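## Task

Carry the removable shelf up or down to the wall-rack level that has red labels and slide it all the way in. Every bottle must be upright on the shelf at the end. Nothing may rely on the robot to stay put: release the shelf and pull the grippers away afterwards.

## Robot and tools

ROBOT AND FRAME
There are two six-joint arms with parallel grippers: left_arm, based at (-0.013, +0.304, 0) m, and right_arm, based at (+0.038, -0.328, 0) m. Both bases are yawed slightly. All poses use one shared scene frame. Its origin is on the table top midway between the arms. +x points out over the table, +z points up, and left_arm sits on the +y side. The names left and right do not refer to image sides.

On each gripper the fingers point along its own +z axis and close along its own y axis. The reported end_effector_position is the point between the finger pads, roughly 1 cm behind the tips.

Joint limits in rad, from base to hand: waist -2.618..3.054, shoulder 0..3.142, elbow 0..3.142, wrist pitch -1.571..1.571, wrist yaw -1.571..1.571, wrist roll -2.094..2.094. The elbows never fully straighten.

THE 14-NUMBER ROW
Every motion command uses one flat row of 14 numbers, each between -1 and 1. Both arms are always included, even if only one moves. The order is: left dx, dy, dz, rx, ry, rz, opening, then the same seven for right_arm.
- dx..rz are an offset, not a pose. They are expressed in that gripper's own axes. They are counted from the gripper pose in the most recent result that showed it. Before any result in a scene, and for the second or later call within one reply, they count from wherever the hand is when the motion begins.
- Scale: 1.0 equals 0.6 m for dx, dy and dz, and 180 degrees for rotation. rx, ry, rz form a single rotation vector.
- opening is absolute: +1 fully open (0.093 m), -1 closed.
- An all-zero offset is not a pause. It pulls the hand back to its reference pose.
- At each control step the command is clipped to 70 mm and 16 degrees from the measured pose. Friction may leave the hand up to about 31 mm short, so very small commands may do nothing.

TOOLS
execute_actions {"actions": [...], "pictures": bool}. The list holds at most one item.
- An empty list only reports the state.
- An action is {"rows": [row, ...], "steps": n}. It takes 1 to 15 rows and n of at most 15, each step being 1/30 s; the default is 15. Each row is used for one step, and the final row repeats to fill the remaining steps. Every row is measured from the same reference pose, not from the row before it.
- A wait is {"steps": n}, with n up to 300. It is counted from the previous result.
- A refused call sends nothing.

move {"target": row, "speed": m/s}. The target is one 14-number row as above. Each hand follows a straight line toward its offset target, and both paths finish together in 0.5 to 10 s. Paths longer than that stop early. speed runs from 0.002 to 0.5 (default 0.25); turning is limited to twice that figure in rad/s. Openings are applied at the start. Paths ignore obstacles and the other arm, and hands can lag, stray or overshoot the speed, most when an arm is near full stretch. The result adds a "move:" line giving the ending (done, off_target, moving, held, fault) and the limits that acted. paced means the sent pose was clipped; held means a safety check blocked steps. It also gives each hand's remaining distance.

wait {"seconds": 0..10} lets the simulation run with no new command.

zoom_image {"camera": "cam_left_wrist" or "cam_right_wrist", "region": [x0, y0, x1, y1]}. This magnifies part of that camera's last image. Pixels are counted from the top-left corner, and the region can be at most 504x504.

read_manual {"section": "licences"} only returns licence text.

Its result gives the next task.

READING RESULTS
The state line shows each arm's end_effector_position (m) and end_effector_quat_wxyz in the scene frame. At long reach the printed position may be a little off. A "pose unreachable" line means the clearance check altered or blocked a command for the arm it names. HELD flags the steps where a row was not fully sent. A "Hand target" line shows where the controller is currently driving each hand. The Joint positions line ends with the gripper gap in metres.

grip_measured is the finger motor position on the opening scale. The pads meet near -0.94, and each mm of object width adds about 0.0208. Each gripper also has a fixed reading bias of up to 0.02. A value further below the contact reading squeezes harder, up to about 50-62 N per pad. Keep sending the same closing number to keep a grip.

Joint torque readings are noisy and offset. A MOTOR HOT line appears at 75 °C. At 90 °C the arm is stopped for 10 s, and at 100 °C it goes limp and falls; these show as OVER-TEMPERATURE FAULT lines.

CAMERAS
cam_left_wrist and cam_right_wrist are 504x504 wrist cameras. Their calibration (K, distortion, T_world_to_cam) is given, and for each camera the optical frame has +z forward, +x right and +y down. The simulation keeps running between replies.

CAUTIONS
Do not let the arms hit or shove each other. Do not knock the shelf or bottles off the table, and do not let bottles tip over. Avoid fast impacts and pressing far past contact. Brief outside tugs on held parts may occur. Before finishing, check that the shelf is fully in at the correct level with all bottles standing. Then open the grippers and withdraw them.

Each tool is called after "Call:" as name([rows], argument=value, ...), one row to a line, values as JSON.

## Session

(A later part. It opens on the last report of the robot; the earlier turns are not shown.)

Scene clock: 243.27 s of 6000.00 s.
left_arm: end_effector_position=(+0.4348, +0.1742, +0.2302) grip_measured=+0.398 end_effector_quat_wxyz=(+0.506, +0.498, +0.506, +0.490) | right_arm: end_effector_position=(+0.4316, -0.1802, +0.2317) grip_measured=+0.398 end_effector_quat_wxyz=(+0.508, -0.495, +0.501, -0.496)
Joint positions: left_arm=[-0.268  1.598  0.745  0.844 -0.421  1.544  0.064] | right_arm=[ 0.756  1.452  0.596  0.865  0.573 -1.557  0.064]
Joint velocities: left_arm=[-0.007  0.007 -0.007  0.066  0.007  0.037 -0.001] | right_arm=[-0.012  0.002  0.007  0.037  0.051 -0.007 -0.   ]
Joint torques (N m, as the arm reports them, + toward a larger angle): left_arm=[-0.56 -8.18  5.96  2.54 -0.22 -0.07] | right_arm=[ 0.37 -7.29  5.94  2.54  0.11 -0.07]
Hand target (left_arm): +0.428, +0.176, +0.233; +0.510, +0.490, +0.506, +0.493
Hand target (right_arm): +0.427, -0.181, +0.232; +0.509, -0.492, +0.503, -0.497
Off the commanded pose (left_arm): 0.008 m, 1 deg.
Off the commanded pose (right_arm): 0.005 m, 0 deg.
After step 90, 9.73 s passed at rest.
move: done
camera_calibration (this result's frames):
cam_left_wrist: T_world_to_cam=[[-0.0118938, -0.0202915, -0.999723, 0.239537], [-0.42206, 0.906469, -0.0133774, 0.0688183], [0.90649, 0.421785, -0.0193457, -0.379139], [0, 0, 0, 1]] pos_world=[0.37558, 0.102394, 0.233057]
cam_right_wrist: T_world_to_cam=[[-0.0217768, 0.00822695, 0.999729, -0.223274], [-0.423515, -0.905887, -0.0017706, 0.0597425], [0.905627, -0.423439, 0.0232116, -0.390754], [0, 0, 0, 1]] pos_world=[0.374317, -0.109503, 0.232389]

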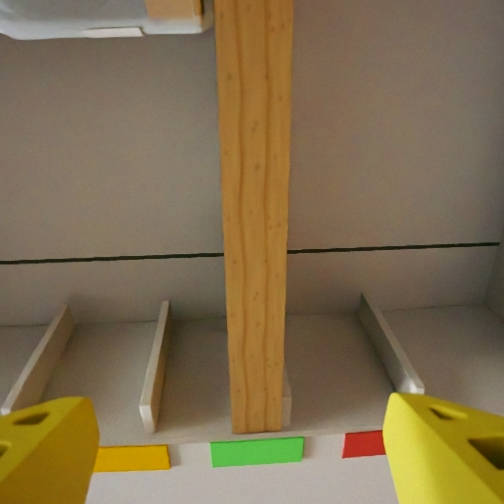

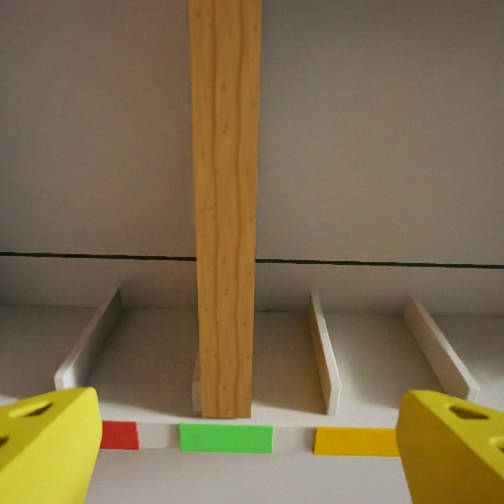

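Call:
move(target=[-0.1238,0.092,0.004,0.0932,-0.1117,-0.4865,0.6, -0.0937,-0.092,0.0207,-0.1062,-0.1173,0.4883,0.6], speed=0.4)

Scene clock: 261.43 s of 6000.00 s.
left_arm: end_effector_position=(+0.4321, +0.1032, +0.2768) grip_measured=+0.598 end_effector_quat_wxyz=(+0.693, +0.147, +0.692, -0.141) | right_arm: end_effector_position=(+0.4381, -0.1241, +0.2773) grip_measured=+0.598 end_effector_quat_wxyz=(+0.690, -0.162, +0.688, +0.155)
Joint positions: left_arm=[-0.268  1.55   0.9    0.65  -0.018  0.008  0.074] | right_arm=[ 0.66   1.393  0.761  0.633  0.031 -0.01   0.074]
Joint velocities: left_arm=[ 0.007 -0.002 -0.002 -0.037 -0.051 -0.066  0.001] | right_arm=[-0.012  0.012 -0.007 -0.007 -0.11  -0.007  0.001]
Joint torques (N m, as the arm reports them, + toward a larger angle): left_arm=[ 0.22 -5.5  11.07  2.51  0.07 -0.04] | right_arm=[-1.13 -5.14 10.3   2.8  -0.1  -0.07]
Hand target (left_arm): +0.437, +0.101, +0.286; +0.701, +0.145, +0.682, -0.150
Hand target (right_arm): +0.443, -0.125, +0.288; +0.700, -0.157, +0.677, +0.161
Off the commanded pose (left_arm): 0.012 m, 2 deg.
Off the commanded pose (right_arm): 0.012 m, 2 deg.
After step 90, 12.43 s passed at rest.
move: off_target (left_arm, right_arm)
camera_calibration (this result's frames):
cam_left_wrist: T_world_to_cam=[[-0.402845, -0.915199, -0.01129, 0.272361], [-0.389477, 0.182573, -0.90276, 0.439453], [0.828266, -0.359275, -0.429997, -0.117769], [0, 0, 0, 1]] pos_world=[0.37842, 0.12672, 0.349155]
cam_right_wrist: T_world_to_cam=[[0.424207, -0.904832, 0.0364462, -0.310806], [-0.373207, -0.211355, -0.903352, 0.427634], [0.825085, 0.369606, -0.427348, -0.115286], [0, 0, 0, 1]] pos_world=[0.386563, -0.148234, 0.348365]

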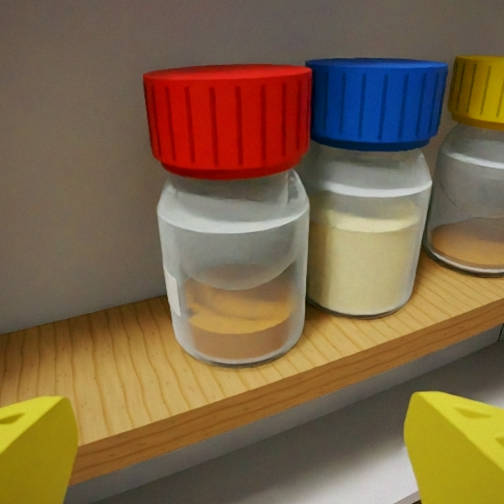

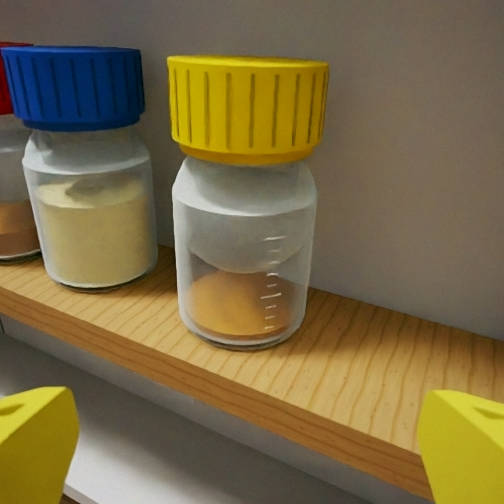

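Call:
move(target=[-0.02,0.015,0.18,0,-0.01,0,0.62, -0.02,0,0.2,0,-0.01,0,0.7], speed=0.08)

Scene clock: 299.73 s of 6000.00 s.
left_arm: end_effector_position=(+0.5290, +0.0695, +0.2868) grip_measured=+0.618 end_effector_quat_wxyz=(+0.704, +0.141, +0.681, -0.142) | right_arm: end_effector_position=(+0.5409, -0.0700, +0.2802) grip_measured=+0.698 end_effector_quat_wxyz=(+0.695, -0.160, +0.683, +0.157)
Joint positions: left_arm=[-0.248  1.919  1.344  0.607 -0.006  0.006  0.075] | right_arm=[ 0.66   1.831  1.217  0.629  0.031 -0.008  0.079]
Joint velocities: left_arm=[ 0.007 -0.002 -0.027 -0.051  0.037  0.022 -0.001] | right_arm=[-0.012  0.007 -0.002 -0.007 -0.037  0.007  0.   ]
Joint torques (N m, as the arm reports them, + toward a larger angle): left_arm=[ 0.37 -8.89 11.29  2.25  0.09  0.03] | right_arm=[-0.79 -9.66 10.62  2.58 -0.05 -0.15]
Hand target (left_arm): +0.535, +0.069, +0.287; +0.704, +0.145, +0.681, -0.144
Hand target (right_arm): +0.545, -0.071, +0.289; +0.701, -0.160, +0.677, +0.158
Off the commanded pose (left_arm): 0.006 m, 0 deg.
Off the commanded pose (right_arm): 0.011 m, 1 deg.
After step 90, 33.47 s passed at rest.
move: off_target (right_arm)
camera_calibration (this result's frames):
cam_left_wrist: T_world_to_cam=[[-0.395589, -0.918384, -0.0089153, 0.276341], [-0.364294, 0.165814, -0.916404, 0.484149], [0.843089, -0.359272, -0.400156, -0.22226], [0, 0, 0, 1]] pos_world=[0.473075, 0.0936571, 0.357201]
cam_right_wrist: T_world_to_cam=[[0.424168, -0.904948, 0.0339145, -0.304809], [-0.362865, -0.204156, -0.909203, 0.476614], [0.829705, 0.373348, -0.41497, -0.224594], [0, 0, 0, 1]] pos_world=[0.488584, -0.0946816, 0.350476]

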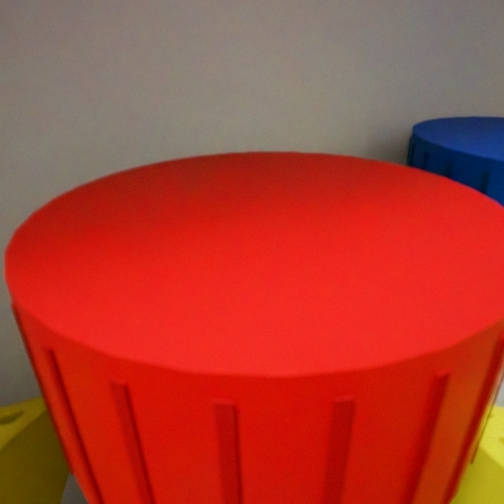

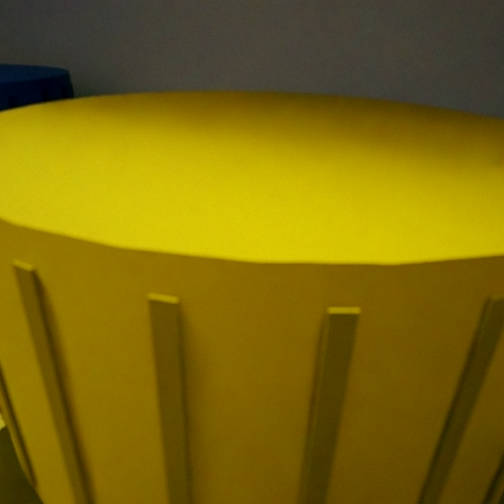

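Call:
execute_actions([
  {"rows": [[0,0,0,0,0,0,0.56, -0.015,0,0,0,-0.005,0,0.62],[0,0,0,0,0,0,0.51, -0.015,0,0,0,-0.005,0,0.55],[0,0,0,0,0,0,0.46, -0.015,0,0,0,-0.005,0,0.49],[0,0,0,0,0,0,0.42, -0.015,0,0,0,-0.005,0,0.44],[0,0,0,0,0,0,0.38, -0.015,0,0,0,-0.005,0,0.39],[0,0,0,0,0,0,0.34, -0.015,0,0,0,-0.005,0,0.34],[0,0,0,0,0,0,0.3, -0.015,0,0,0,-0.005,0,0.3],[0,0,0,0,0,0,0.26, -0.015,0,0,0,-0.005,0,0.26],[0,0,0,0,0,0,0.22, -0.015,0,0,0,-0.005,0,0.22],[0,0,0,0,0,0,0.18, -0.015,0,0,0,-0.005,0,0.18],[0,0,0,0,0,0,0.14, -0.015,0,0,0,-0.005,0,0.14],[0,0,0,0,0,0,0.1, -0.015,0,0,0,-0.005,0,0.1],[0,0,0,0,0,0,0.05, -0.015,0,0,0,-0.005,0,0.05],[0,0,0,0,0,0,0.0, -0.015,0,0,0,-0.005,0,0.0]], "steps": 15},
])

Scene clock: 308.83 s of 6000.00 s.
left_arm: end_effector_position=(+0.5290, +0.0693, +0.2868) grip_measured=+0.072 end_effector_quat_wxyz=(+0.704, +0.142, +0.681, -0.142) | right_arm: end_effector_position=(+0.5409, -0.0700, +0.2790) grip_measured=+0.080 end_effector_quat_wxyz=(+0.693, -0.161, +0.685, +0.157)
Joint positions: left_arm=[-0.248  1.919  1.345  0.606 -0.005  0.006  0.049] | right_arm=[ 0.66   1.831  1.217  0.623  0.031 -0.008  0.049]
Joint velocities: left_arm=[-0.007  0.002  0.007 -0.125 -0.081 -0.022  0.001] | right_arm=[-0.002  0.002  0.002 -0.066 -0.081 -0.007  0.001]
Joint torques (N m, as the arm reports them, + toward a larger angle): left_arm=[ -0.07 -10.25   8.91   2.33  -0.09   0.  ] | right_arm=[ -0.31 -10.88   9.42   2.6    0.    -0.13]
Hand target (left_arm): +0.529, +0.069, +0.287; +0.704, +0.141, +0.681, -0.142
Hand target (right_arm): +0.541, -0.070, +0.289; +0.700, -0.159, +0.678, +0.159
Off the commanded pose (left_arm): 0.000 m, 0 deg.
Off the commanded pose (right_arm): 0.010 m, 1 deg.
Steps of this call (steps 1 to 90: nothing new was sent; then 5.60 s passed at rest; steps 91 to 105: all 15 steps of this action). Readings (end_effector_position):
91: left_arm (+0.5291, +0.0694, +0.2868) | right_arm (+0.5409, -0.0700, +0.2801)
92: left_arm (+0.5291, +0.0694, +0.2868) | right_arm (+0.5409, -0.0700, +0.2799)
94: left_arm (+0.5291, +0.0694, +0.2868) | right_arm (+0.5409, -0.0700, +0.2794)
98: left_arm (+0.5290, +0.0693, +0.2868) | right_arm (+0.5409, -0.0700, +0.2790)
105: the state above
camera_calibration (this result's frames):
cam_left_wrist: T_world_to_cam=[[-0.396293, -0.918081, -0.00894089, 0.276571], [-0.364479, 0.166252, -0.916251, 0.484187], [0.842679, -0.359845, -0.400505, -0.221935], [0, 0, 0, 1]] pos_world=[0.473099, 0.0935556, 0.357223]
cam_right_wrist: T_world_to_cam=[[0.424337, -0.904874, 0.0337776, -0.304813], [-0.367308, -0.206104, -0.906976, 0.47709], [0.827661, 0.372457, -0.419825, -0.222748], [0, 0, 0, 1]] pos_world=[0.488942, -0.0945236, 0.34949]

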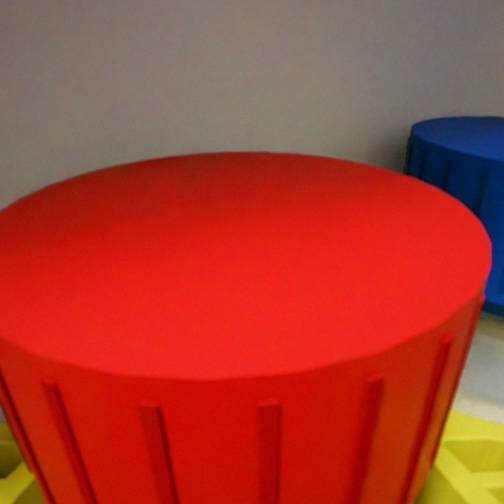

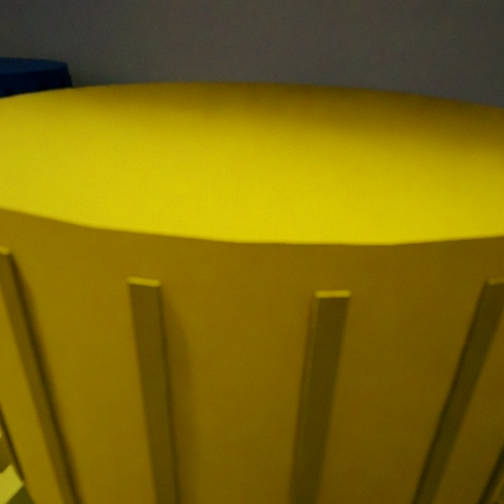

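Call:
execute_actions([
  {"rows": [[-0.02,0,0,0,-0.005,0,0.0, -0.03,0,0,0,-0.008,0,0.0],[-0.035,0,0,0,-0.009,0,0.0, -0.04,0,0,0,-0.012,0,0.0],[-0.05,0,0,0,-0.013,0,0.0, -0.05,0,0,0,-0.016,0,0.0],[-0.058,0,0,0,-0.017,0,0.0, -0.058,0,0,0,-0.02,0,0.0],[-0.064,0,0,0,-0.02,0,0.0, -0.064,0,0,0,-0.023,0,0.0],[-0.07,0,0,0,-0.022,0,0.0, -0.07,0,0,0,-0.025,0,0.0],[-0.076,0,0,0,-0.022,0,0.0, -0.076,0,0,0,-0.025,0,0.0],[-0.082,0,0,0,-0.022,0,0.0, -0.082,0,0,0,-0.025,0,0.0],[-0.088,0,0,0,-0.022,0,0.0, -0.088,0,0,0,-0.025,0,0.0],[-0.094,0,0,0,-0.022,0,0.0, -0.094,0,0,0,-0.025,0,0.0],[-0.1,0,0,0,-0.022,0,0.0, -0.1,0,0,0,-0.025,0,0.0]], "steps": 15},
])

Scene clock: 348.43 s of 6000.00 s.
left_arm: end_effector_position=(+0.5316, +0.0682, +0.3003) grip_measured=+0.072 end_effector_quat_wxyz=(+0.696, +0.143, +0.690, -0.140) | right_arm: end_effector_position=(+0.5419, -0.0694, +0.3013) grip_measured=+0.080 end_effector_quat_wxyz=(+0.691, -0.161, +0.687, +0.157)
Joint positions: left_arm=[-0.248  1.907  1.41   0.504 -0.005  0.006  0.049] | right_arm=[ 0.66   1.806  1.285  0.526  0.031 -0.008  0.049]
Joint velocities: left_arm=[-0.007 -0.105  0.11  -0.095  0.007 -0.022  0.   ] | right_arm=[ 0.002 -0.061  0.134 -0.022 -0.022 -0.022 -0.   ]
Joint torques (N m, as the arm reports them, + toward a larger angle): left_arm=[ -0.15 -12.61  12.07   2.64  -0.08   0.01] | right_arm=[ -0.25 -12.05  11.11   2.88   0.01  -0.14]
Hand target (left_arm): +0.525, +0.070, +0.346; +0.727, +0.137, +0.656, -0.147
Hand target (right_arm): +0.538, -0.071, +0.339; +0.719, -0.154, +0.657, +0.164
Off the commanded pose (left_arm): 0.047 m, 5 deg.
Off the commanded pose (right_arm): 0.038 m, 5 deg.
Steps of this call (steps 1 to 90: nothing new was sent; then 36.10 s passed at rest; steps 91 to 105: all 15 steps of this action). Readings (end_effector_position):
91: left_arm (+0.5290, +0.0693, +0.2867) | right_arm (+0.5409, -0.0700, +0.2787)
92: left_arm (+0.5290, +0.0693, +0.2866) | right_arm (+0.5411, -0.0699, +0.2791)
94: left_arm (+0.5296, +0.0691, +0.2876) | right_arm (+0.5416, -0.0696, +0.2797)
98: left_arm (+0.5308, +0.0685, +0.2884) | right_arm (+0.5424, -0.0692, +0.2807)
105: the state above
camera_calibration (this result's frames):
cam_left_wrist: T_world_to_cam=[[-0.3965, -0.917991, -0.00898635, 0.276804], [-0.385522, 0.175383, -0.905877, 0.505174], [0.833163, -0.355716, -0.423445, -0.207448], [0, 0, 0, 1]] pos_world=[0.477347, 0.0917122, 0.37227]
cam_right_wrist: T_world_to_cam=[[0.424498, -0.90479, 0.0340209, -0.30567], [-0.37159, -0.208356, -0.904715, 0.499327], [0.825665, 0.371408, -0.424657, -0.211937], [0, 0, 0, 1]] pos_world=[0.49029, -0.0938146, 0.372148]

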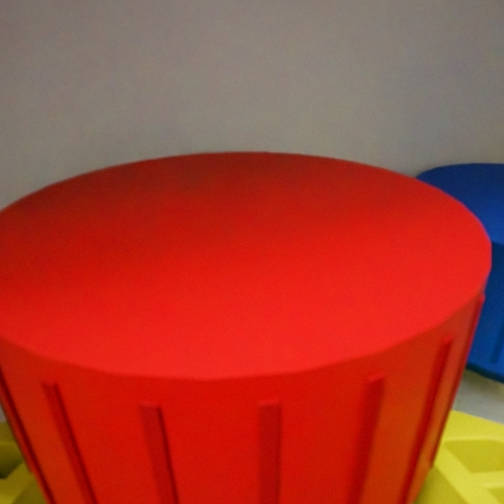

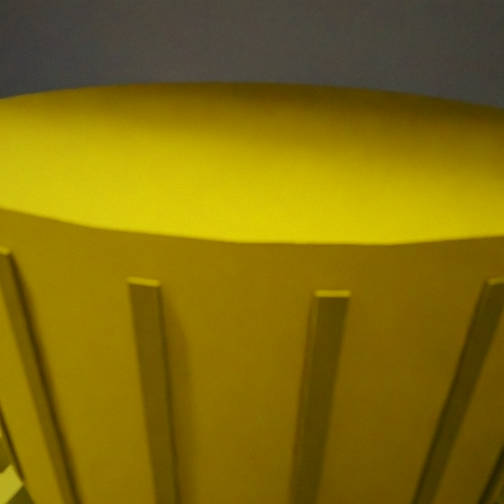

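Call:
move(target=[-0.06,0,-0.2,0,-0.025,0,0.0, -0.06,0,-0.21,0,-0.025,0,0.0], speed=0.15)

Scene clock: 352.60 s of 6000.00 s.
left_arm: end_effector_position=(+0.4284, +0.1130, +0.3196) grip_measured=+0.072 end_effector_quat_wxyz=(+0.700, +0.143, +0.685, -0.141) | right_arm: end_effector_position=(+0.4347, -0.1258, +0.3246) grip_measured=+0.080 end_effector_quat_wxyz=(+0.701, -0.159, +0.677, +0.159)
Joint positions: left_arm=[-0.248  1.472  0.986  0.505 -0.005  0.006  0.049] | right_arm=[ 0.66   1.327  0.875  0.484  0.031 -0.008  0.049]
Joint velocities: left_arm=[-0.017 -0.012 -0.007  0.022  0.037  0.007  0.   ] | right_arm=[-0.012  0.002 -0.002  0.037 -0.022  0.007 -0.001]
Joint torques (N m, as the arm reports them, + toward a larger angle): left_arm=[-0.41 -8.37  7.65  2.94 -0.12  0.01] | right_arm=[ 0.39 -7.37  7.83  3.04  0.08 -0.14]
Hand target (left_arm): +0.421, +0.114, +0.337; +0.721, +0.138, +0.663, -0.146
Hand target (right_arm): +0.429, -0.126, +0.338; +0.717, -0.155, +0.660, +0.163
Off the commanded pose (left_arm): 0.018 m, 4 deg.
Off the commanded pose (right_arm): 0.014 m, 3 deg.
move: off_target (left_arm, right_arm)
camera_calibration (this result's frames):
cam_left_wrist: T_world_to_cam=[[-0.396396, -0.918036, -0.00896433, 0.277122], [-0.37503, 0.17083, -0.911136, 0.472739], [0.837987, -0.357809, -0.412008, -0.102808], [0, 0, 0, 1]] pos_world=[0.373293, 0.136864, 0.390856]
cam_right_wrist: T_world_to_cam=[[0.423675, -0.905222, 0.0327417, -0.31125], [-0.349148, -0.196553, -0.916222, 0.464263], [0.83582, 0.376748, -0.399331, -0.104574], [0, 0, 0, 1]] pos_world=[0.38137, -0.151101, 0.393799]

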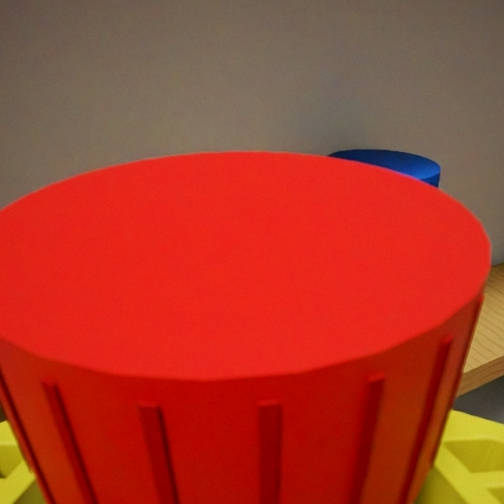

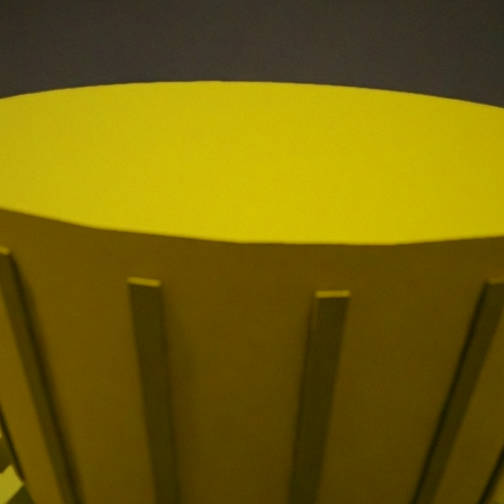

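Call:
move(target=[0.265,0.3405,-0.167,0,-0.021,0,0.0, 0.271,-0.33,-0.18,0,-0.0055,0,0.0], speed=0.25)

Scene clock: 366.30 s of 6000.00 s.
left_arm: end_effector_position=(+0.4170, +0.3442, +0.1566) grip_measured=+0.072 end_effector_quat_wxyz=(+0.708, +0.136, +0.679, -0.140) | right_arm: end_effector_position=(+0.4332, -0.3518, +0.1494) grip_measured=+0.080 end_effector_quat_wxyz=(+0.690, -0.153, +0.689, +0.158)
Joint positions: left_arm=[ 0.526  1.869  0.565  1.361  0.756 -0.037  0.049] | right_arm=[-0.2    1.766  0.432  1.34  -0.821  0.011  0.049]
Joint velocities: left_arm=[ 0.002 -0.007 -0.002  0.007 -0.007 -0.022 -0.001] | right_arm=[-0.007  0.012 -0.007 -0.037 -0.051  0.051 -0.   ]
Joint torques (N m, as the arm reports them, + toward a larger angle): left_arm=[-0.1  -6.34  5.95  2.66  0.03 -0.03] | right_arm=[-0.66 -6.29  5.09  2.83 -0.13 -0.07]
Hand target (left_arm): +0.417, +0.342, +0.164; +0.720, +0.147, +0.664, -0.138
Hand target (right_arm): +0.433, -0.352, +0.159; +0.704, -0.165, +0.673, +0.153
Off the commanded pose (left_arm): 0.006 m, 3 deg.
Off the commanded pose (right_arm): 0.011 m, 3 deg.
After step 90, 8.67 s passed at rest.
move: off_target (left_arm, right_arm)
camera_calibration (this result's frames):
cam_left_wrist: T_world_to_cam=[[-0.385166, -0.922829, -0.00579431, 0.479846], [-0.359472, 0.155812, -0.920056, 0.280491], [0.849957, -0.352291, -0.391745, -0.0877981], [0, 0, 0, 1]] pos_world=[0.360273, 0.368181, 0.226453]
cam_right_wrist: T_world_to_cam=[[0.41678, -0.90879, 0.0198576, -0.505809], [-0.379393, -0.193762, -0.904719, 0.271186], [0.826048, 0.369536, -0.425545, -0.0825238], [0, 0, 0, 1]] pos_world=[0.381866, -0.376633, 0.220274]

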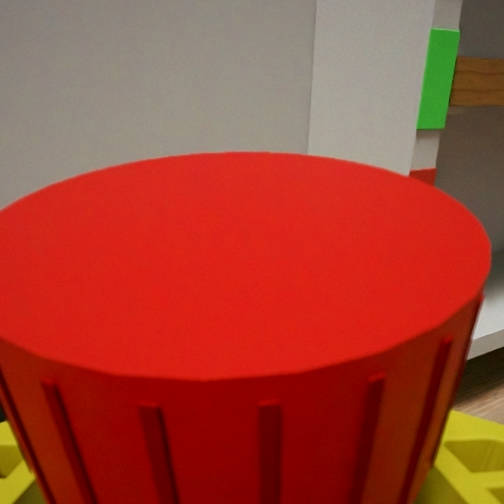

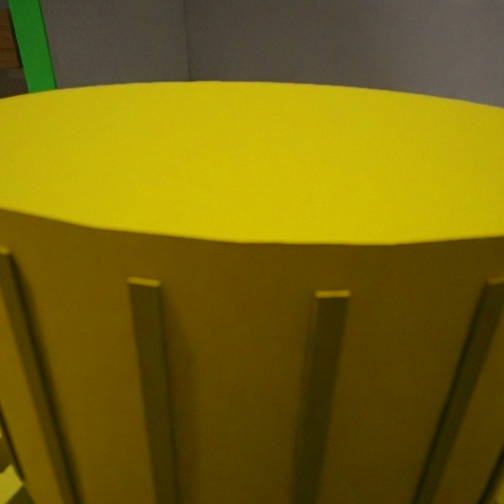

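Call:
move(target=[0.1242,0.1822,0.1053,0,-0.008,0,0.0, 0.1143,-0.2365,0.0753,0,-0.0134,0,0.0], speed=0.2)

Scene clock: 380.87 s of 6000.00 s.
left_arm: end_effector_position=(+0.5138, +0.4177, +0.0692) grip_measured=+0.072 end_effector_quat_wxyz=(+0.699, +0.120, +0.689, -0.148) | right_arm: end_effector_position=(+0.5313, -0.4554, +0.0606) grip_measured=+0.079 end_effector_quat_wxyz=(+0.684, -0.131, +0.696, +0.173)
Joint positions: left_arm=[ 0.606  2.427  1.099  1.359  0.825 -0.059  0.049] | right_arm=[-0.351  2.403  1.018  1.38  -0.96   0.057  0.049]
Joint velocities: left_arm=[-0.012 -0.002  0.002  0.022  0.022 -0.037 -0.001] | right_arm=[ 0.002 -0.002 -0.007  0.022 -0.007  0.007  0.   ]
Joint torques (N m, as the arm reports them, + toward a larger angle): left_arm=[  0.34 -10.84   8.24   2.44   0.05  -0.06] | right_arm=[ -0.77 -11.72   6.88   2.7   -0.14  -0.1 ]
Hand target (left_arm): +0.518, +0.421, +0.084; +0.716, +0.135, +0.671, -0.140
Hand target (right_arm): +0.535, -0.459, +0.078; +0.703, -0.151, +0.676, +0.161
Off the commanded pose (left_arm): 0.017 m, 3 deg.
Off the commanded pose (right_arm): 0.020 m, 4 deg.
After step 90, 10.27 s passed at rest.
move: off_target (left_arm, right_arm)
camera_calibration (this result's frames):
cam_left_wrist: T_world_to_cam=[[-0.375437, -0.926295, 0.0320001, 0.578265], [-0.39102, 0.126993, -0.911579, 0.2511], [0.840327, -0.354753, -0.409878, -0.171139], [0, 0, 0, 1]] pos_world=[0.4591, 0.443044, 0.140247]
cam_right_wrist: T_world_to_cam=[[0.406489, -0.912979, -0.0351513, -0.63213], [-0.408108, -0.147012, -0.901019, 0.244264], [0.817444, 0.3806, -0.432353, -0.153017], [0, 0, 0, 1]] pos_world=[0.481722, -0.482973, 0.131709]

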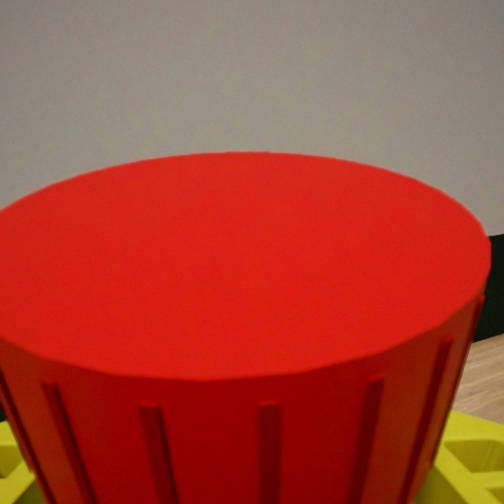

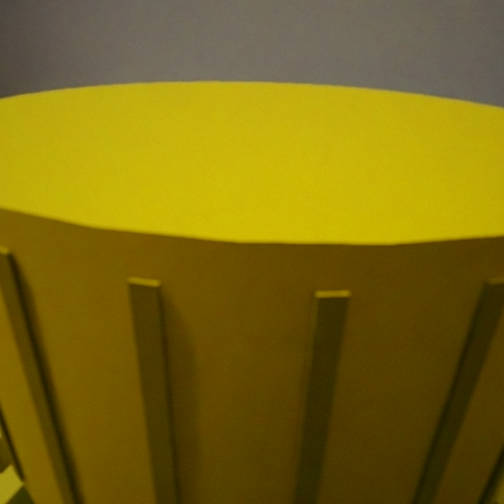

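Call:
execute_actions([
  {"rows": [[-0.028,0,0,0.0035,-0.016,0.02,0.0, -0.032,0,0,-0.004,-0.017,-0.027,0.0],[-0.031,0,0,0.0035,-0.019,0.026,0.0, -0.034,0,0,-0.004,-0.019,-0.036,0.0],[-0.034,0,0,0.0035,-0.023,0.0337,0.0, -0.036,0,0,-0.004,-0.0226,-0.0465,0.0],[-0.034,0,0,0.0035,-0.023,0.0337,0.0, -0.036,0,0,-0.004,-0.0226,-0.0465,0.0],[-0.032,0,0,0.0035,-0.023,0.0337,0.0, -0.034,0,0,-0.004,-0.0226,-0.0465,0.0],[-0.03,0,0,0.0035,-0.023,0.0337,0.0, -0.032,0,0,-0.004,-0.0226,-0.0465,0.0],[-0.028,0,0,0.0035,-0.023,0.0337,0.0, -0.03,0,0,-0.004,-0.0226,-0.0465,0.0],[-0.026,0,0,0.0035,-0.023,0.0337,0.0, -0.028,0,0,-0.004,-0.0226,-0.0465,0.0],[-0.024,0,0,0.0035,-0.023,0.0337,0.0, -0.026,0,0,-0.004,-0.0226,-0.0465,0.0],[-0.022,0,0,0.0035,-0.023,0.0337,0.0, -0.024,0,0,-0.004,-0.0226,-0.0465,0.0],[-0.02,0,0,0.0035,-0.023,0.0337,0.0, -0.022,0,0,-0.004,-0.0226,-0.0465,0.0],[-0.018,0,0,0.0035,-0.023,0.0337,0.0, -0.02,0,0,-0.004,-0.0226,-0.0465,0.0],[-0.016,0,0,0.0035,-0.023,0.0337,0.0, -0.018,0,0,-0.004,-0.0226,-0.0465,0.0],[-0.014,0,0,0.0035,-0.023,0.0337,0.0, -0.016,0,0,-0.004,-0.0226,-0.0465,0.0],[-0.012,0,0,0.0035,-0.023,0.0337,0.0, -0.014,0,0,-0.004,-0.0226,-0.0465,0.0]], "steps": 15},
], pictures=false)

Scene clock: 403.00 s of 6000.00 s.
left_arm: end_effector_position=(+0.5119, +0.4166, +0.0673) grip_measured=+0.072 end_effector_quat_wxyz=(+0.711, +0.137, +0.676, -0.132) | right_arm: end_effector_position=(+0.5289, -0.4537, +0.0571) grip_measured=+0.080 end_effector_quat_wxyz=(+0.701, -0.158, +0.680, +0.148)
Joint positions: left_arm=[ 0.606  2.455  1.099  1.426  0.827 -0.034  0.049] | right_arm=[-0.351  2.443  1.018  1.471 -0.963  0.017  0.049]
Joint velocities: left_arm=[-0.007  0.173 -0.012 -0.022 -0.037 -0.022 -0.   ] | right_arm=[-0.002  0.061 -0.002  0.125 -0.051  0.051  0.001]
Joint torques (N m, as the arm reports them, + toward a larger angle): left_arm=[  0.16 -10.5    7.02   2.57   0.04   0.02] | right_arm=[ -0.61 -11.1    6.13   2.48  -0.08  -0.16]
Hand target (left_arm): +0.513, +0.418, +0.076; +0.728, +0.156, +0.657, -0.118
Hand target (right_arm): +0.531, -0.456, +0.069; +0.718, -0.179, +0.660, +0.131
Off the commanded pose (left_arm): 0.009 m, 4 deg.
Off the commanded pose (right_arm): 0.012 m, 4 deg.
Steps of this call (steps 1 to 90: nothing new was sent; then 18.63 s passed at rest; steps 91 to 105: all 15 steps of this action). Readings (end_effector_position):
91: left_arm (+0.5137, +0.4174, +0.0694) | right_arm (+0.5311, -0.4550, +0.0610)
92: left_arm (+0.5137, +0.4174, +0.0698) | right_arm (+0.5311, -0.4550, +0.0617)
94: left_arm (+0.5136, +0.4174, +0.0718) | right_arm (+0.5311, -0.4550, +0.0643)
98: left_arm (+0.5134, +0.4173, +0.0758) | right_arm (+0.5307, -0.4548, +0.0670)
105: the state above

Call:
execute_actions([
  {"rows": [[-0.013,0,0,0.002,-0.011,0.015,0.0, -0.018,0,0,-0.002,-0.011,-0.018,0.0],[-0.011,0,0,0.002,-0.011,0.015,0.0, -0.016,0,0,-0.002,-0.011,-0.018,0.0],[-0.009,0,0,0.002,-0.011,0.015,0.0, -0.014,0,0,-0.002,-0.011,-0.018,0.0],[-0.007,0,0,0.002,-0.011,0.015,0.0, -0.012,0,0,-0.002,-0.011,-0.018,0.0],[-0.005,0,0,0.002,-0.011,0.015,0.0, -0.01,0,0,-0.002,-0.011,-0.018,0.0],[-0.003,0,0,0.002,-0.011,0.015,0.0, -0.008,0,0,-0.002,-0.011,-0.018,0.0],[-0.001,0,0,0.002,-0.011,0.015,0.0, -0.006,0,0,-0.002,-0.011,-0.018,0.0],[0.001,0,0,0.002,-0.011,0.015,0.0, -0.004,0,0,-0.002,-0.011,-0.018,0.0],[0.003,0,0,0.002,-0.011,0.015,0.0, -0.002,0,0,-0.002,-0.011,-0.018,0.0],[0.005,0,0,0.002,-0.011,0.015,0.0, 0.0,0,0,-0.002,-0.011,-0.018,0.0],[0.007,0,0,0.002,-0.011,0.015,0.0, 0.002,0,0,-0.002,-0.011,-0.018,0.0],[0.009,0,0,0.002,-0.011,0.015,0.0, 0.004,0,0,-0.002,-0.011,-0.018,0.0],[0.011,0,0,0.002,-0.011,0.015,0.0, 0.006,0,0,-0.002,-0.011,-0.018,0.0]], "steps": 15},
], pictures=false)

Scene clock: 410.57 s of 6000.00 s.
left_arm: end_effector_position=(+0.5096, +0.4154, +0.0669) grip_measured=+0.072 end_effector_quat_wxyz=(+0.724, +0.149, +0.663, -0.121) | right_arm: end_effector_position=(+0.5264, -0.4522, +0.0575) grip_measured=+0.080 end_effector_quat_wxyz=(+0.715, -0.173, +0.664, +0.134)
Joint positions: left_arm=[ 0.606  2.483  1.099  1.498  0.828 -0.029  0.049] | right_arm=[-0.351  2.475  1.018  1.559 -0.963  0.014  0.049]
Joint velocities: left_arm=[ 0.017  0.037  0.002  0.11  -0.007 -0.051 -0.001] | right_arm=[-0.002  0.046  0.002  0.242 -0.066  0.007  0.001]
Joint torques (N m, as the arm reports them, + toward a larger angle): left_arm=[ 0.03 -8.93  7.08  1.92 -0.05  0.06] | right_arm=[-0.43 -9.81  5.83  1.92 -0.02 -0.16]
Hand target (left_arm): +0.512, +0.416, +0.061; +0.725, +0.153, +0.661, -0.119
Hand target (right_arm): +0.529, -0.454, +0.054; +0.716, -0.177, +0.662, +0.133
Off the commanded pose (left_arm): 0.007 m, 1 deg.
Off the commanded pose (right_arm): 0.005 m, 1 deg.
Steps of this call (steps 1 to 90: nothing new was sent; then 4.07 s passed at rest; steps 91 to 105: all 15 steps of this action). Readings (end_effector_position):
91: left_arm (+0.5114, +0.4163, +0.0672) | right_arm (+0.5285, -0.4534, +0.0574)
92: left_arm (+0.5114, +0.4163, +0.0672) | right_arm (+0.5285, -0.4534, +0.0574)
94: left_arm (+0.5114, +0.4163, +0.0672) | right_arm (+0.5285, -0.4534, +0.0575)
98: left_arm (+0.5111, +0.4161, +0.0668) | right_arm (+0.5279, -0.4531, +0.0572)
105: the state above

Call:
execute_actions([
  {"rows": [[-0.005,0,0,0,0,0,0.08, -0.005,0,0,0,0,0,0.08],[-0.005,0,0,0,0,0,0.14, -0.005,0,0,0,0,0,0.14],[-0.005,0,0,0,0,0,0.2, -0.005,0,0,0,0,0,0.2],[-0.005,0,0,0,0,0,0.25, -0.005,0,0,0,0,0,0.25],[-0.005,0,0,0,0,0,0.3, -0.005,0,0,0,0,0,0.3],[-0.005,0,0,0,0,0,0.35, -0.005,0,0,0,0,0,0.35],[-0.005,0,0,0,0,0,0.42, -0.005,0,0,0,0,0,0.42],[-0.005,0,0,0,0,0,0.5, -0.005,0,0,0,0,0,0.5],[-0.005,0,0,0,0,0,0.6, -0.005,0,0,0,0,0,0.6],[-0.005,0,0,0,0,0,0.7, -0.005,0,0,0,0,0,0.7],[-0.005,0,0,0,0,0,0.8, -0.005,0,0,0,0,0,0.8]], "steps": 15},
])

Scene clock: 415.37 s of 6000.00 s.
left_arm: end_effector_position=(+0.5094, +0.4153, +0.0655) grip_measured=+0.797 end_effector_quat_wxyz=(+0.723, +0.148, +0.663, -0.121) | right_arm: end_effector_position=(+0.5263, -0.4522, +0.0551) grip_measured=+0.798 end_effector_quat_wxyz=(+0.713, -0.171, +0.667, +0.136)
Joint positions: left_arm=[ 0.606  2.486  1.099  1.5    0.828 -0.029  0.083] | right_arm=[-0.351  2.478  1.018  1.553 -0.963  0.014  0.083]
Joint velocities: left_arm=[-0.002 -0.007 -0.002 -0.007  0.022  0.051  0.001] | right_arm=[ 0.002  0.007  0.002  0.037 -0.081  0.007  0.002]
Joint torques (N m, as the arm reports them, + toward a larger angle): left_arm=[  0.04 -12.02   4.73   1.91  -0.13   0.  ] | right_arm=[ -0.37 -12.54   3.37   2.14   0.02  -0.12]
Hand target (left_arm): +0.509, +0.415, +0.070; +0.724, +0.149, +0.663, -0.121
Hand target (right_arm): +0.526, -0.452, +0.060; +0.715, -0.173, +0.664, +0.134
Off the commanded pose (left_arm): 0.004 m, 0 deg.
Off the commanded pose (right_arm): 0.005 m, 0 deg.
Steps of this call (steps 1 to 90: nothing new was sent; then 1.30 s passed at rest; steps 91 to 105: all 15 steps of this action). Readings (end_effector_position):
91: left_arm (+0.5092, +0.4152, +0.0672) | right_arm (+0.5261, -0.4520, +0.0577)
92: left_arm (+0.5092, +0.4152, +0.0672) | right_arm (+0.5261, -0.4520, +0.0577)
94: left_arm (+0.5092, +0.4152, +0.0671) | right_arm (+0.5261, -0.4520, +0.0577)
98: left_arm (+0.5094, +0.4153, +0.0660) | right_arm (+0.5263, -0.4521, +0.0560)
105: the state above
camera_calibration (this result's frames):
cam_left_wrist: T_world_to_cam=[[-0.375167, -0.925196, -0.0571104, 0.579797], [-0.313506, 0.184624, -0.931465, 0.184195], [0.872332, -0.331551, -0.35932, -0.199086], [0, 0, 0, 1]] pos_world=[0.448937, 0.436412, 0.133148]
cam_right_wrist: T_world_to_cam=[[0.405577, -0.909846, 0.0876805, -0.632261], [-0.313399, -0.228527, -0.921714, 0.152267], [0.858655, 0.346347, -0.37783, -0.192737], [0, 0, 0, 1]] pos_world=[0.469646, -0.473709, 0.122962]

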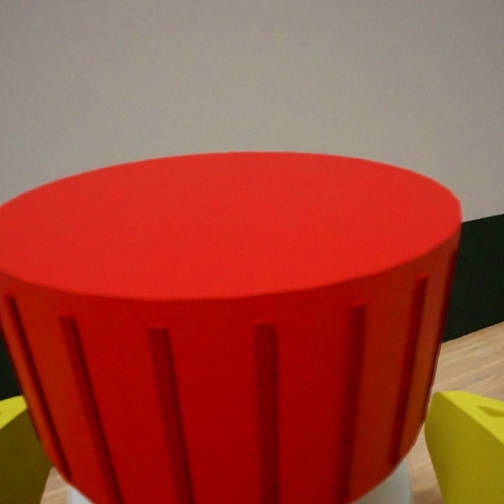

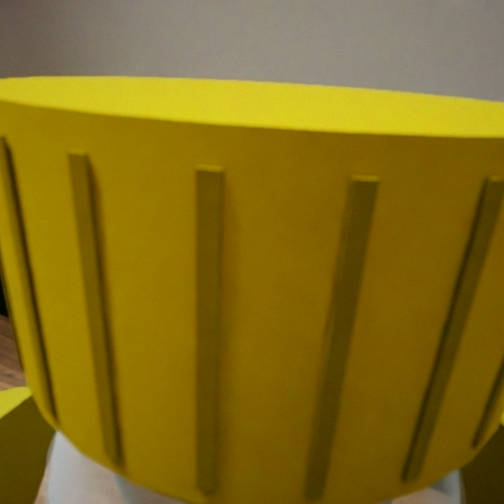

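Call:
move(target=[-0.18,0,-0.1,0,0.02,-0.015,0.8, -0.19,0,-0.1,0,0.015,0.02,0.8], speed=0.2)

Scene clock: 423.20 s of 6000.00 s.
left_arm: end_effector_position=(+0.4514, +0.4369, +0.1709) grip_measured=+0.798 end_effector_quat_wxyz=(+0.703, +0.136, +0.686, -0.128) | right_arm: end_effector_position=(+0.4689, -0.4762, +0.1638) grip_measured=+0.798 end_effector_quat_wxyz=(+0.691, -0.149, +0.691, +0.154)
Joint positions: left_arm=[ 0.726  1.982  0.885  1.132  0.941 -0.013  0.083] | right_arm=[-0.49   1.955  0.831  1.128 -1.098  0.01   0.084]
Joint velocities: left_arm=[-0.002  0.007  0.017 -0.022  0.007  0.095 -0.   ] | right_arm=[-0.002 -0.002 -0.002 -0.11   0.051 -0.037  0.001]
Joint torques (N m, as the arm reports them, + toward a larger angle): left_arm=[  0.28 -10.05   4.78   1.95   0.08   0.08] | right_arm=[ -0.83 -10.66   4.54   2.08  -0.12  -0.19]
Hand target (left_arm): +0.446, +0.435, +0.169; +0.699, +0.137, +0.690, -0.132
Hand target (right_arm): +0.464, -0.475, +0.166; +0.691, -0.153, +0.689, +0.153
Off the commanded pose (left_arm): 0.008 m, 1 deg.
Off the commanded pose (right_arm): 0.006 m, 1 deg.
After step 90, 3.40 s passed at rest.
move: done
camera_calibration (this result's frames):
cam_left_wrist: T_world_to_cam=[[-0.370361, -0.928704, -0.0184823, 0.576811], [-0.375524, 0.167896, -0.911478, 0.292105], [0.849597, -0.330635, -0.410933, -0.0847307], [0, 0, 0, 1]] pos_world=[0.395308, 0.458629, 0.24209]
cam_right_wrist: T_world_to_cam=[[0.404642, -0.914261, 0.0197756, -0.630913], [-0.383575, -0.189317, -0.903897, 0.277573], [0.830142, 0.358169, -0.427293, -0.0669591], [0, 0, 0, 1]] pos_world=[0.41735, -0.500288, 0.234763]

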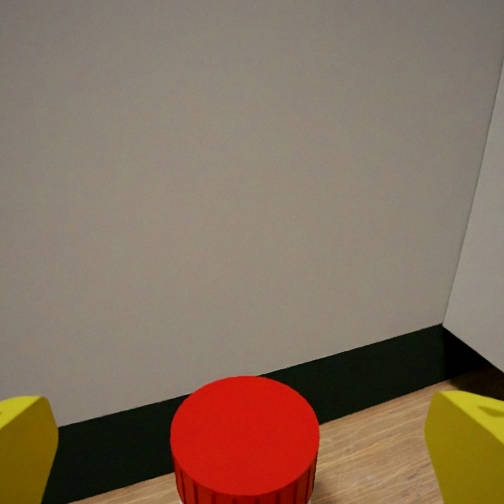

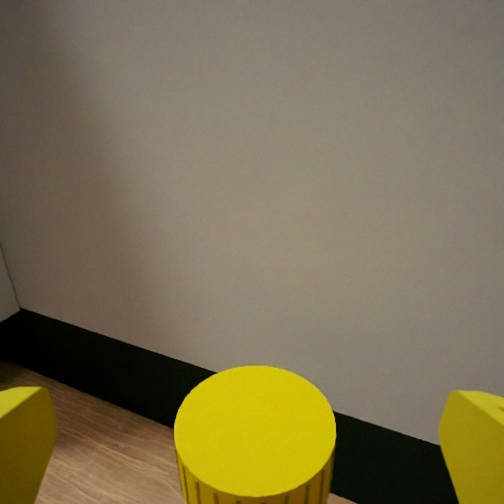

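Call:
move(target=[-0.1115,-0.428,0.0977,-0.096,0.0905,0.484,0.3, -0.115,0.4903,0.1175,0.1184,0.0966,-0.4919,0.3], speed=0.35)

Scene clock: 436.03 s of 6000.00 s.
left_arm: end_effector_position=(+0.4072, +0.1803, +0.2296) grip_measured=+0.302 end_effector_quat_wxyz=(+0.517, +0.487, +0.507, +0.488) | right_arm: end_effector_position=(+0.4035, -0.1836, +0.2314) grip_measured=+0.302 end_effector_quat_wxyz=(+0.513, -0.489, +0.503, -0.494)
Joint positions: left_arm=[-0.289  1.507  0.63   0.889 -0.442  1.527  0.06 ] | right_arm=[ 0.808  1.352  0.504  0.867  0.627 -1.55   0.06 ]
Joint velocities: left_arm=[ 0.002 -0.007 -0.002 -0.007 -0.007 -0.022  0.001] | right_arm=[-0.002 -0.012 -0.012  0.007  0.007  0.022 -0.001]
Joint torques (N m, as the arm reports them, + toward a larger angle): left_arm=[-0.49 -4.41 10.23  2.51 -0.2  -0.03] | right_arm=[ 0.33 -4.03  9.4   2.67  0.12 -0.14]
Hand target (left_arm): +0.412, +0.177, +0.238; +0.523, +0.477, +0.504, +0.494
Hand target (right_arm): +0.406, -0.180, +0.241; +0.522, -0.478, +0.500, -0.499
Off the commanded pose (left_arm): 0.007 m, 2 deg.
Off the commanded pose (right_arm): 0.008 m, 2 deg.
After step 90, 6.77 s passed at rest.
move: done
camera_calibration (this result's frames):
cam_left_wrist: T_world_to_cam=[[0.00657706, -0.0454773, -0.998944, 0.235566], [-0.421514, 0.905753, -0.04401, 0.0586087], [0.906798, 0.421358, -0.0132121, -0.358142], [0, 0, 0, 1]] pos_world=[0.347918, 0.108534, 0.233165]
cam_right_wrist: T_world_to_cam=[[-0.0303957, -0.00590082, 0.999521, -0.222635], [-0.424386, -0.905298, -0.0182502, 0.0490732], [0.904971, -0.424737, 0.0250129, -0.367125], [0, 0, 0, 1]] pos_world=[0.346296, -0.112819, 0.232606]

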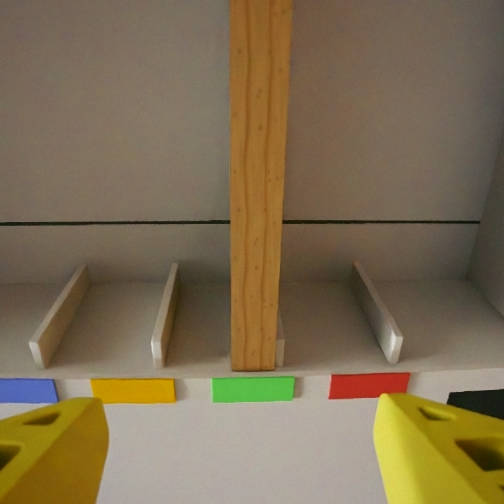

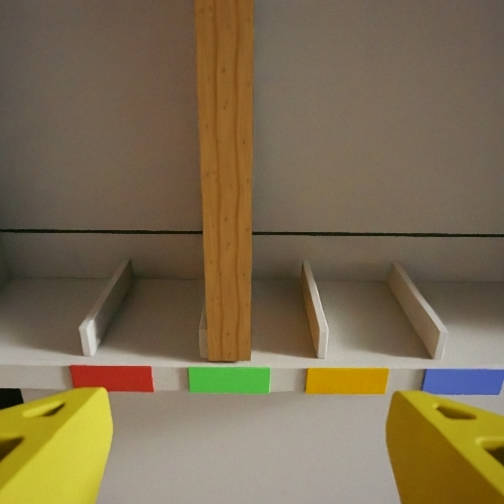

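Call:
move(target=[-0.003,-0.005,0.1947,-0.0064,0.0024,0.0077,0.3, -0.006,-0.003,0.2125,0.0083,0.001,-0.0058,0.3], speed=0.1)

Scene clock: 444.70 s of 6000.00 s.
left_arm: end_effector_position=(+0.5171, +0.1783, +0.2248) grip_measured=+0.302 end_effector_quat_wxyz=(+0.512, +0.486, +0.500, +0.502) | right_arm: end_effector_position=(+0.5253, -0.1781, +0.2263) grip_measured=+0.302 end_effector_quat_wxyz=(+0.506, -0.492, +0.497, -0.505)
Joint positions: left_arm=[-0.174  1.893  1.036  0.888 -0.341  1.557  0.06 ] | right_arm=[ 0.618  1.785  0.905  0.905  0.445 -1.576  0.06 ]
Joint velocities: left_arm=[-0.007 -0.017 -0.002 -0.007 -0.037 -0.007 -0.   ] | right_arm=[ 0.002 -0.012 -0.002 -0.051 -0.081 -0.022  0.   ]
Joint torques (N m, as the arm reports them, + toward a larger angle): left_arm=[ 0.44 -8.06 10.63  2.25  0.01 -0.06] | right_arm=[-0.99 -8.35  9.57  2.61 -0.08 -0.12]
Hand target (left_arm): +0.524, +0.178, +0.226; +0.513, +0.487, +0.497, +0.502
Hand target (right_arm): +0.531, -0.178, +0.235; +0.514, -0.486, +0.491, -0.508
Off the commanded pose (left_arm): 0.008 m, 0 deg.
Off the commanded pose (right_arm): 0.011 m, 1 deg.
After step 90, 4.03 s passed at rest.
move: off_target (right_arm)
camera_calibration (this result's frames):
cam_left_wrist: T_world_to_cam=[[0.0247866, -0.0202093, -0.999488, 0.216198], [-0.434155, 0.900372, -0.0289719, 0.110639], [0.900497, 0.434652, 0.0135431, -0.462118], [0, 0, 0, 1]] pos_world=[0.458812, 0.105613, 0.225551]
cam_right_wrist: T_world_to_cam=[[-0.0366298, 0.021602, 0.999095, -0.205527], [-0.432413, -0.901668, 0.00364194, 0.105542], [0.900931, -0.431888, 0.0423689, -0.478017], [0, 0, 0, 1]] pos_world=[0.46877, -0.106846, 0.225209]

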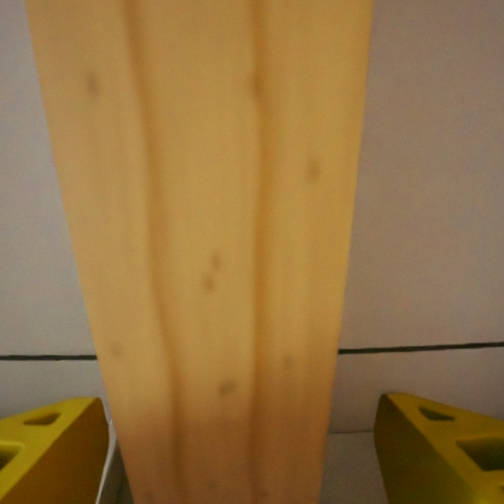

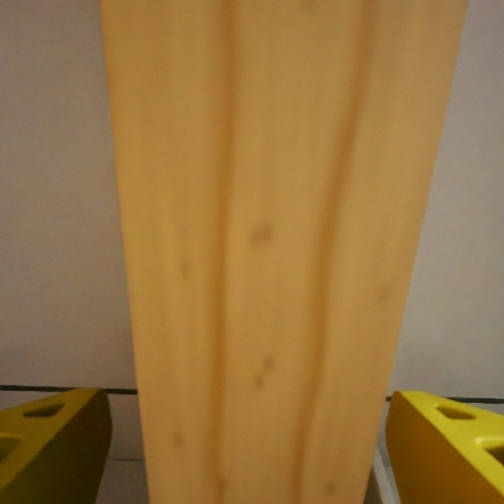

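Call:
execute_actions([
  {"rows": [[0,0.01,0,-0.003,0,0,0.15, 0,-0.015,0,0.006,0,0,0.15],[0,0.01,0,-0.003,0,0,0.0, 0,-0.015,0,0.006,0,0,0.0],[0,0.01,0,-0.003,0,0,-0.15, 0,-0.015,0,0.006,0,0,-0.15],[0,0.01,0,-0.003,0,0,-0.27, 0,-0.015,0,0.006,0,0,-0.27],[0,0.01,0,-0.003,0,0,-0.35, 0,-0.015,0,0.006,0,0,-0.35],[0,0.01,0,-0.003,0,0,-0.41, 0,-0.015,0,0.006,0,0,-0.41],[0,0.01,0,-0.003,0,0,-0.46, 0,-0.015,0,0.006,0,0,-0.46],[0,0.01,0,-0.003,0,0,-0.51, 0,-0.015,0,0.006,0,0,-0.51],[0,0.01,0,-0.003,0,0,-0.56, 0,-0.015,0,0.006,0,0,-0.56],[0,0.01,0,-0.003,0,0,-0.61, 0,-0.015,0,0.006,0,0,-0.61],[0,0.01,0,-0.003,0,0,-0.66, 0,-0.015,0,0.006,0,0,-0.66],[0,0.01,0,-0.003,0,0,-0.71, 0,-0.015,0,0.006,0,0,-0.71],[0,0.01,0,-0.003,0,0,-0.76, 0,-0.015,0,0.006,0,0,-0.76],[0,0.01,0,-0.003,0,0,-0.81, 0,-0.015,0,0.006,0,0,-0.81],[0,0.01,0,-0.003,0,0,-0.85, 0,-0.015,0,0.006,0,0,-0.85]], "steps": 15},
], pictures=false)

Scene clock: 451.33 s of 6000.00 s.
left_arm: end_effector_position=(+0.5171, +0.1781, +0.2257) grip_measured=-0.724 end_effector_quat_wxyz=(+0.513, +0.484, +0.499, +0.502) | right_arm: end_effector_position=(+0.5253, -0.1778, +0.2260) grip_measured=-0.712 end_effector_quat_wxyz=(+0.507, -0.492, +0.497, -0.503)
Joint positions: left_arm=[-0.174  1.893  1.036  0.891 -0.34   1.556  0.01 ] | right_arm=[ 0.618  1.785  0.905  0.904  0.444 -1.572  0.011]
Joint velocities: left_arm=[-0.002  0.007  0.012  0.022  0.007 -0.051 -0.   ] | right_arm=[-0.007 -0.017 -0.002  0.051  0.022  0.007 -0.001]
Joint torques (N m, as the arm reports them, + toward a larger angle): left_arm=[-0.02 -9.92  8.54  2.25 -0.05  0.  ] | right_arm=[-0.32 -9.9   8.01  2.57  0.02 -0.19]
Hand target (left_arm): +0.517, +0.178, +0.231; +0.514, +0.483, +0.498, +0.505
Hand target (right_arm): +0.525, -0.178, +0.235; +0.511, -0.488, +0.492, -0.510
Off the commanded pose (left_arm): 0.005 m, 0 deg.
Off the commanded pose (right_arm): 0.009 m, 1 deg.
Steps of this call (steps 1 to 90: nothing new was sent; then 3.13 s passed at rest; steps 91 to 105: all 15 steps of this action). Readings (end_effector_position):
91: left_arm (+0.5171, +0.1781, +0.2248) | right_arm (+0.5253, -0.1778, +0.2263)
92: left_arm (+0.5171, +0.1781, +0.2248) | right_arm (+0.5253, -0.1778, +0.2263)
94: left_arm (+0.5171, +0.1781, +0.2248) | right_arm (+0.5253, -0.1778, +0.2263)
98: left_arm (+0.5171, +0.1781, +0.2248) | right_arm (+0.5253, -0.1778, +0.2263)
105: the state above

Call:
execute_actions([
  {"rows": [[0,0.015,0,-0.006,0,-0.001,-0.85, 0,-0.02,0,0.009,0,0.001,-0.85],[0,0.021,0,-0.009,0,-0.0025,-0.85, 0,-0.025,0,0.0115,0,0.0025,-0.85],[0,0.027,0,-0.012,0,-0.0036,-0.85, 0,-0.03,0,0.014,0,0.004,-0.85],[0,0.033,0,-0.015,0,-0.0047,-0.85, 0,-0.035,0,0.0165,0,0.0055,-0.85],[0,0.039,0,-0.018,0,-0.0058,-0.85, 0,-0.04,0,0.019,0,0.007,-0.85],[0,0.044,0,-0.021,0,-0.0069,-0.85, 0,-0.045,0,0.0215,0,0.0085,-0.85],[0,0.049,0,-0.024,0,-0.008,-0.85, 0,-0.05,0,0.024,0,0.01,-0.85],[0,0.054,0,-0.027,0,-0.0091,-0.85, 0,-0.055,0,0.0265,0,0.0115,-0.85],[0,0.059,0,-0.03,0,-0.0102,-0.85, 0,-0.06,0,0.029,0,0.013,-0.85],[0,0.064,0,-0.033,0,-0.0113,-0.85, 0,-0.065,0,0.0315,0,0.0145,-0.85],[0,0.07,0,-0.036,0,-0.0124,-0.85, 0,-0.07,0,0.0345,0,0.016,-0.85],[0,0.0767,0,-0.0391,0,-0.0137,-0.85, 0,-0.0757,0,0.0374,0,0.0178,-0.85]], "steps": 15},
], pictures=false)

Scene clock: 469.43 s of 6000.00 s.
left_arm: end_effector_position=(+0.5170, +0.1781, +0.2270) grip_measured=-0.724 end_effector_quat_wxyz=(+0.515, +0.482, +0.499, +0.503) | right_arm: end_effector_position=(+0.5253, -0.1778, +0.2269) grip_measured=-0.712 end_effector_quat_wxyz=(+0.509, -0.490, +0.497, -0.503)
Joint positions: left_arm=[-0.174  1.893  1.036  0.897 -0.34   1.555  0.01 ] | right_arm=[ 0.618  1.785  0.905  0.908  0.444 -1.57   0.011]
Joint velocities: left_arm=[-0.012 -0.007 -0.002 -0.095  0.007 -0.037 -0.001] | right_arm=[ 0.002  0.002  0.012  0.051  0.022 -0.022 -0.   ]
Joint torques (N m, as the arm reports them, + toward a larger angle): left_arm=[ -0.07 -11.74  10.2    3.    -0.09  -0.03] | right_arm=[ -0.32 -12.17   9.92   3.18   0.    -0.08]
Hand target (left_arm): +0.514, +0.179, +0.271; +0.553, +0.442, +0.478, +0.520
Hand target (right_arm): +0.523, -0.179, +0.271; +0.549, -0.448, +0.481, -0.517
Off the commanded pose (left_arm): 0.045 m, 7 deg.
Off the commanded pose (right_arm): 0.045 m, 7 deg.
Steps of this call (steps 1 to 90: nothing new was sent; then 14.60 s passed at rest; steps 91 to 105: all 15 steps of this action). Readings (end_effector_position):
91: left_arm (+0.5171, +0.1781, +0.2258) | right_arm (+0.5253, -0.1778, +0.2261)
92: left_arm (+0.5171, +0.1781, +0.2259) | right_arm (+0.5253, -0.1778, +0.2262)
94: left_arm (+0.5171, +0.1781, +0.2261) | right_arm (+0.5253, -0.1778, +0.2263)
98: left_arm (+0.5170, +0.1781, +0.2266) | right_arm (+0.5253, -0.1778, +0.2265)
105: the state above

Call:
execute_actions([
  {"rows": [[0,0.075,0,-0.0386,0,-0.0135,-0.85, 0,-0.075,0,0.0374,0,0.0179,-0.85],[0,0.0766,0,-0.0398,0,-0.014,-0.85, 0,-0.0766,0,0.0386,0,0.0184,-0.85],[0,0.0782,0,-0.041,0,-0.0144,-0.85, 0,-0.0781,0,0.0398,0,0.019,-0.85],[0,0.0798,0,-0.0423,0,-0.0149,-0.85, 0,-0.0797,0,0.041,0,0.0196,-0.85],[0,0.0814,0,-0.0435,0,-0.0153,-0.85, 0,-0.0813,0,0.0422,0,0.0201,-0.85],[0,0.083,0,-0.0448,0,-0.0157,-0.85, 0,-0.0828,0,0.0434,0,0.0207,-0.85],[0,0.0847,0,-0.046,0,-0.0162,-0.85, 0,-0.0844,0,0.0446,0,0.0213,-0.85],[0,0.0863,0,-0.0473,0,-0.0166,-0.85, 0,-0.0859,0,0.0458,0,0.0218,-0.85],[0,0.0879,0,-0.0485,0,-0.0171,-0.85, 0,-0.0875,0,0.047,0,0.0224,-0.85],[0,0.0895,0,-0.0498,0,-0.0175,-0.85, 0,-0.0891,0,0.0482,0,0.023,-0.85],[0,0.0912,0,-0.051,0,-0.018,-0.85, 0,-0.0906,0,0.0494,0,0.0235,-0.85],[0,0.0928,0,-0.0523,0,-0.0184,-0.85, 0,-0.0922,0,0.0506,0,0.0241,-0.85]], "steps": 15},
])

Scene clock: 477.63 s of 6000.00 s.
left_arm: end_effector_position=(+0.5170, +0.1781, +0.2280) grip_measured=-0.724 end_effector_quat_wxyz=(+0.517, +0.481, +0.498, +0.504) | right_arm: end_effector_position=(+0.5253, -0.1778, +0.2277) grip_measured=-0.712 end_effector_quat_wxyz=(+0.510, -0.489, +0.497, -0.504)
Joint positions: left_arm=[-0.174  1.893  1.036  0.901 -0.34   1.555  0.01 ] | right_arm=[ 0.618  1.785  0.905  0.912  0.444 -1.57   0.011]
Joint velocities: left_arm=[-0.012  0.012 -0.022 -0.007 -0.022  0.022 -0.   ] | right_arm=[-0.007 -0.007 -0.007  0.037 -0.007 -0.037  0.   ]
Joint torques (N m, as the arm reports them, + toward a larger angle): left_arm=[ -0.03 -11.69  10.15   3.48  -0.09  -0.05] | right_arm=[ -0.33 -12.08   9.91   3.67   0.01  -0.05]
Hand target (left_arm): +0.512, +0.180, +0.281; +0.567, +0.426, +0.470, +0.526
Hand target (right_arm): +0.521, -0.180, +0.281; +0.564, -0.430, +0.475, -0.520
Off the commanded pose (left_arm): 0.055 m, 10 deg.
Off the commanded pose (right_arm): 0.054 m, 10 deg.
Steps of this call (steps 1 to 90: nothing new was sent; then 4.70 s passed at rest; steps 91 to 105: all 15 steps of this action). Readings (end_effector_position):
91: left_arm (+0.5170, +0.1781, +0.2271) | right_arm (+0.5253, -0.1778, +0.2270)
92: left_arm (+0.5170, +0.1781, +0.2272) | right_arm (+0.5253, -0.1778, +0.2270)
94: left_arm (+0.5170, +0.1781, +0.2274) | right_arm (+0.5253, -0.1778, +0.2271)
98: left_arm (+0.5170, +0.1781, +0.2276) | right_arm (+0.5253, -0.1778, +0.2274)
105: the state above
camera_calibration (this result's frames):
cam_left_wrist: T_world_to_cam=[[0.0377379, -0.0266339, -0.998933, 0.213714], [-0.432616, 0.900675, -0.0403576, 0.112569], [0.900788, 0.433677, 0.0224673, -0.464007], [0, 0, 0, 1]] pos_world=[0.458606, 0.105533, 0.228454]
cam_right_wrist: T_world_to_cam=[[-0.0425589, 0.0123182, 0.999018, -0.205521], [-0.430536, -0.902545, -0.00721249, 0.107125], [0.90157, -0.43042, 0.0437148, -0.478296], [0, 0, 0, 1]] pos_world=[0.468592, -0.106651, 0.227001]

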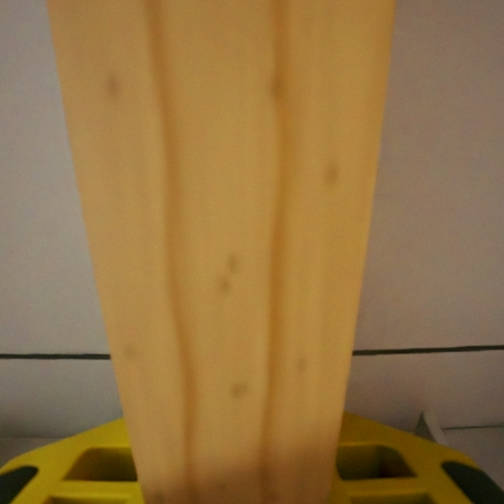

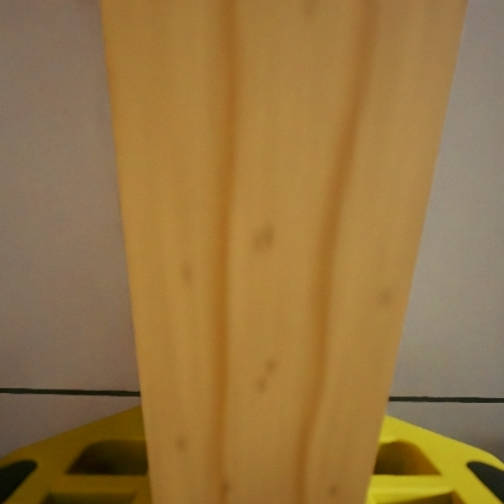

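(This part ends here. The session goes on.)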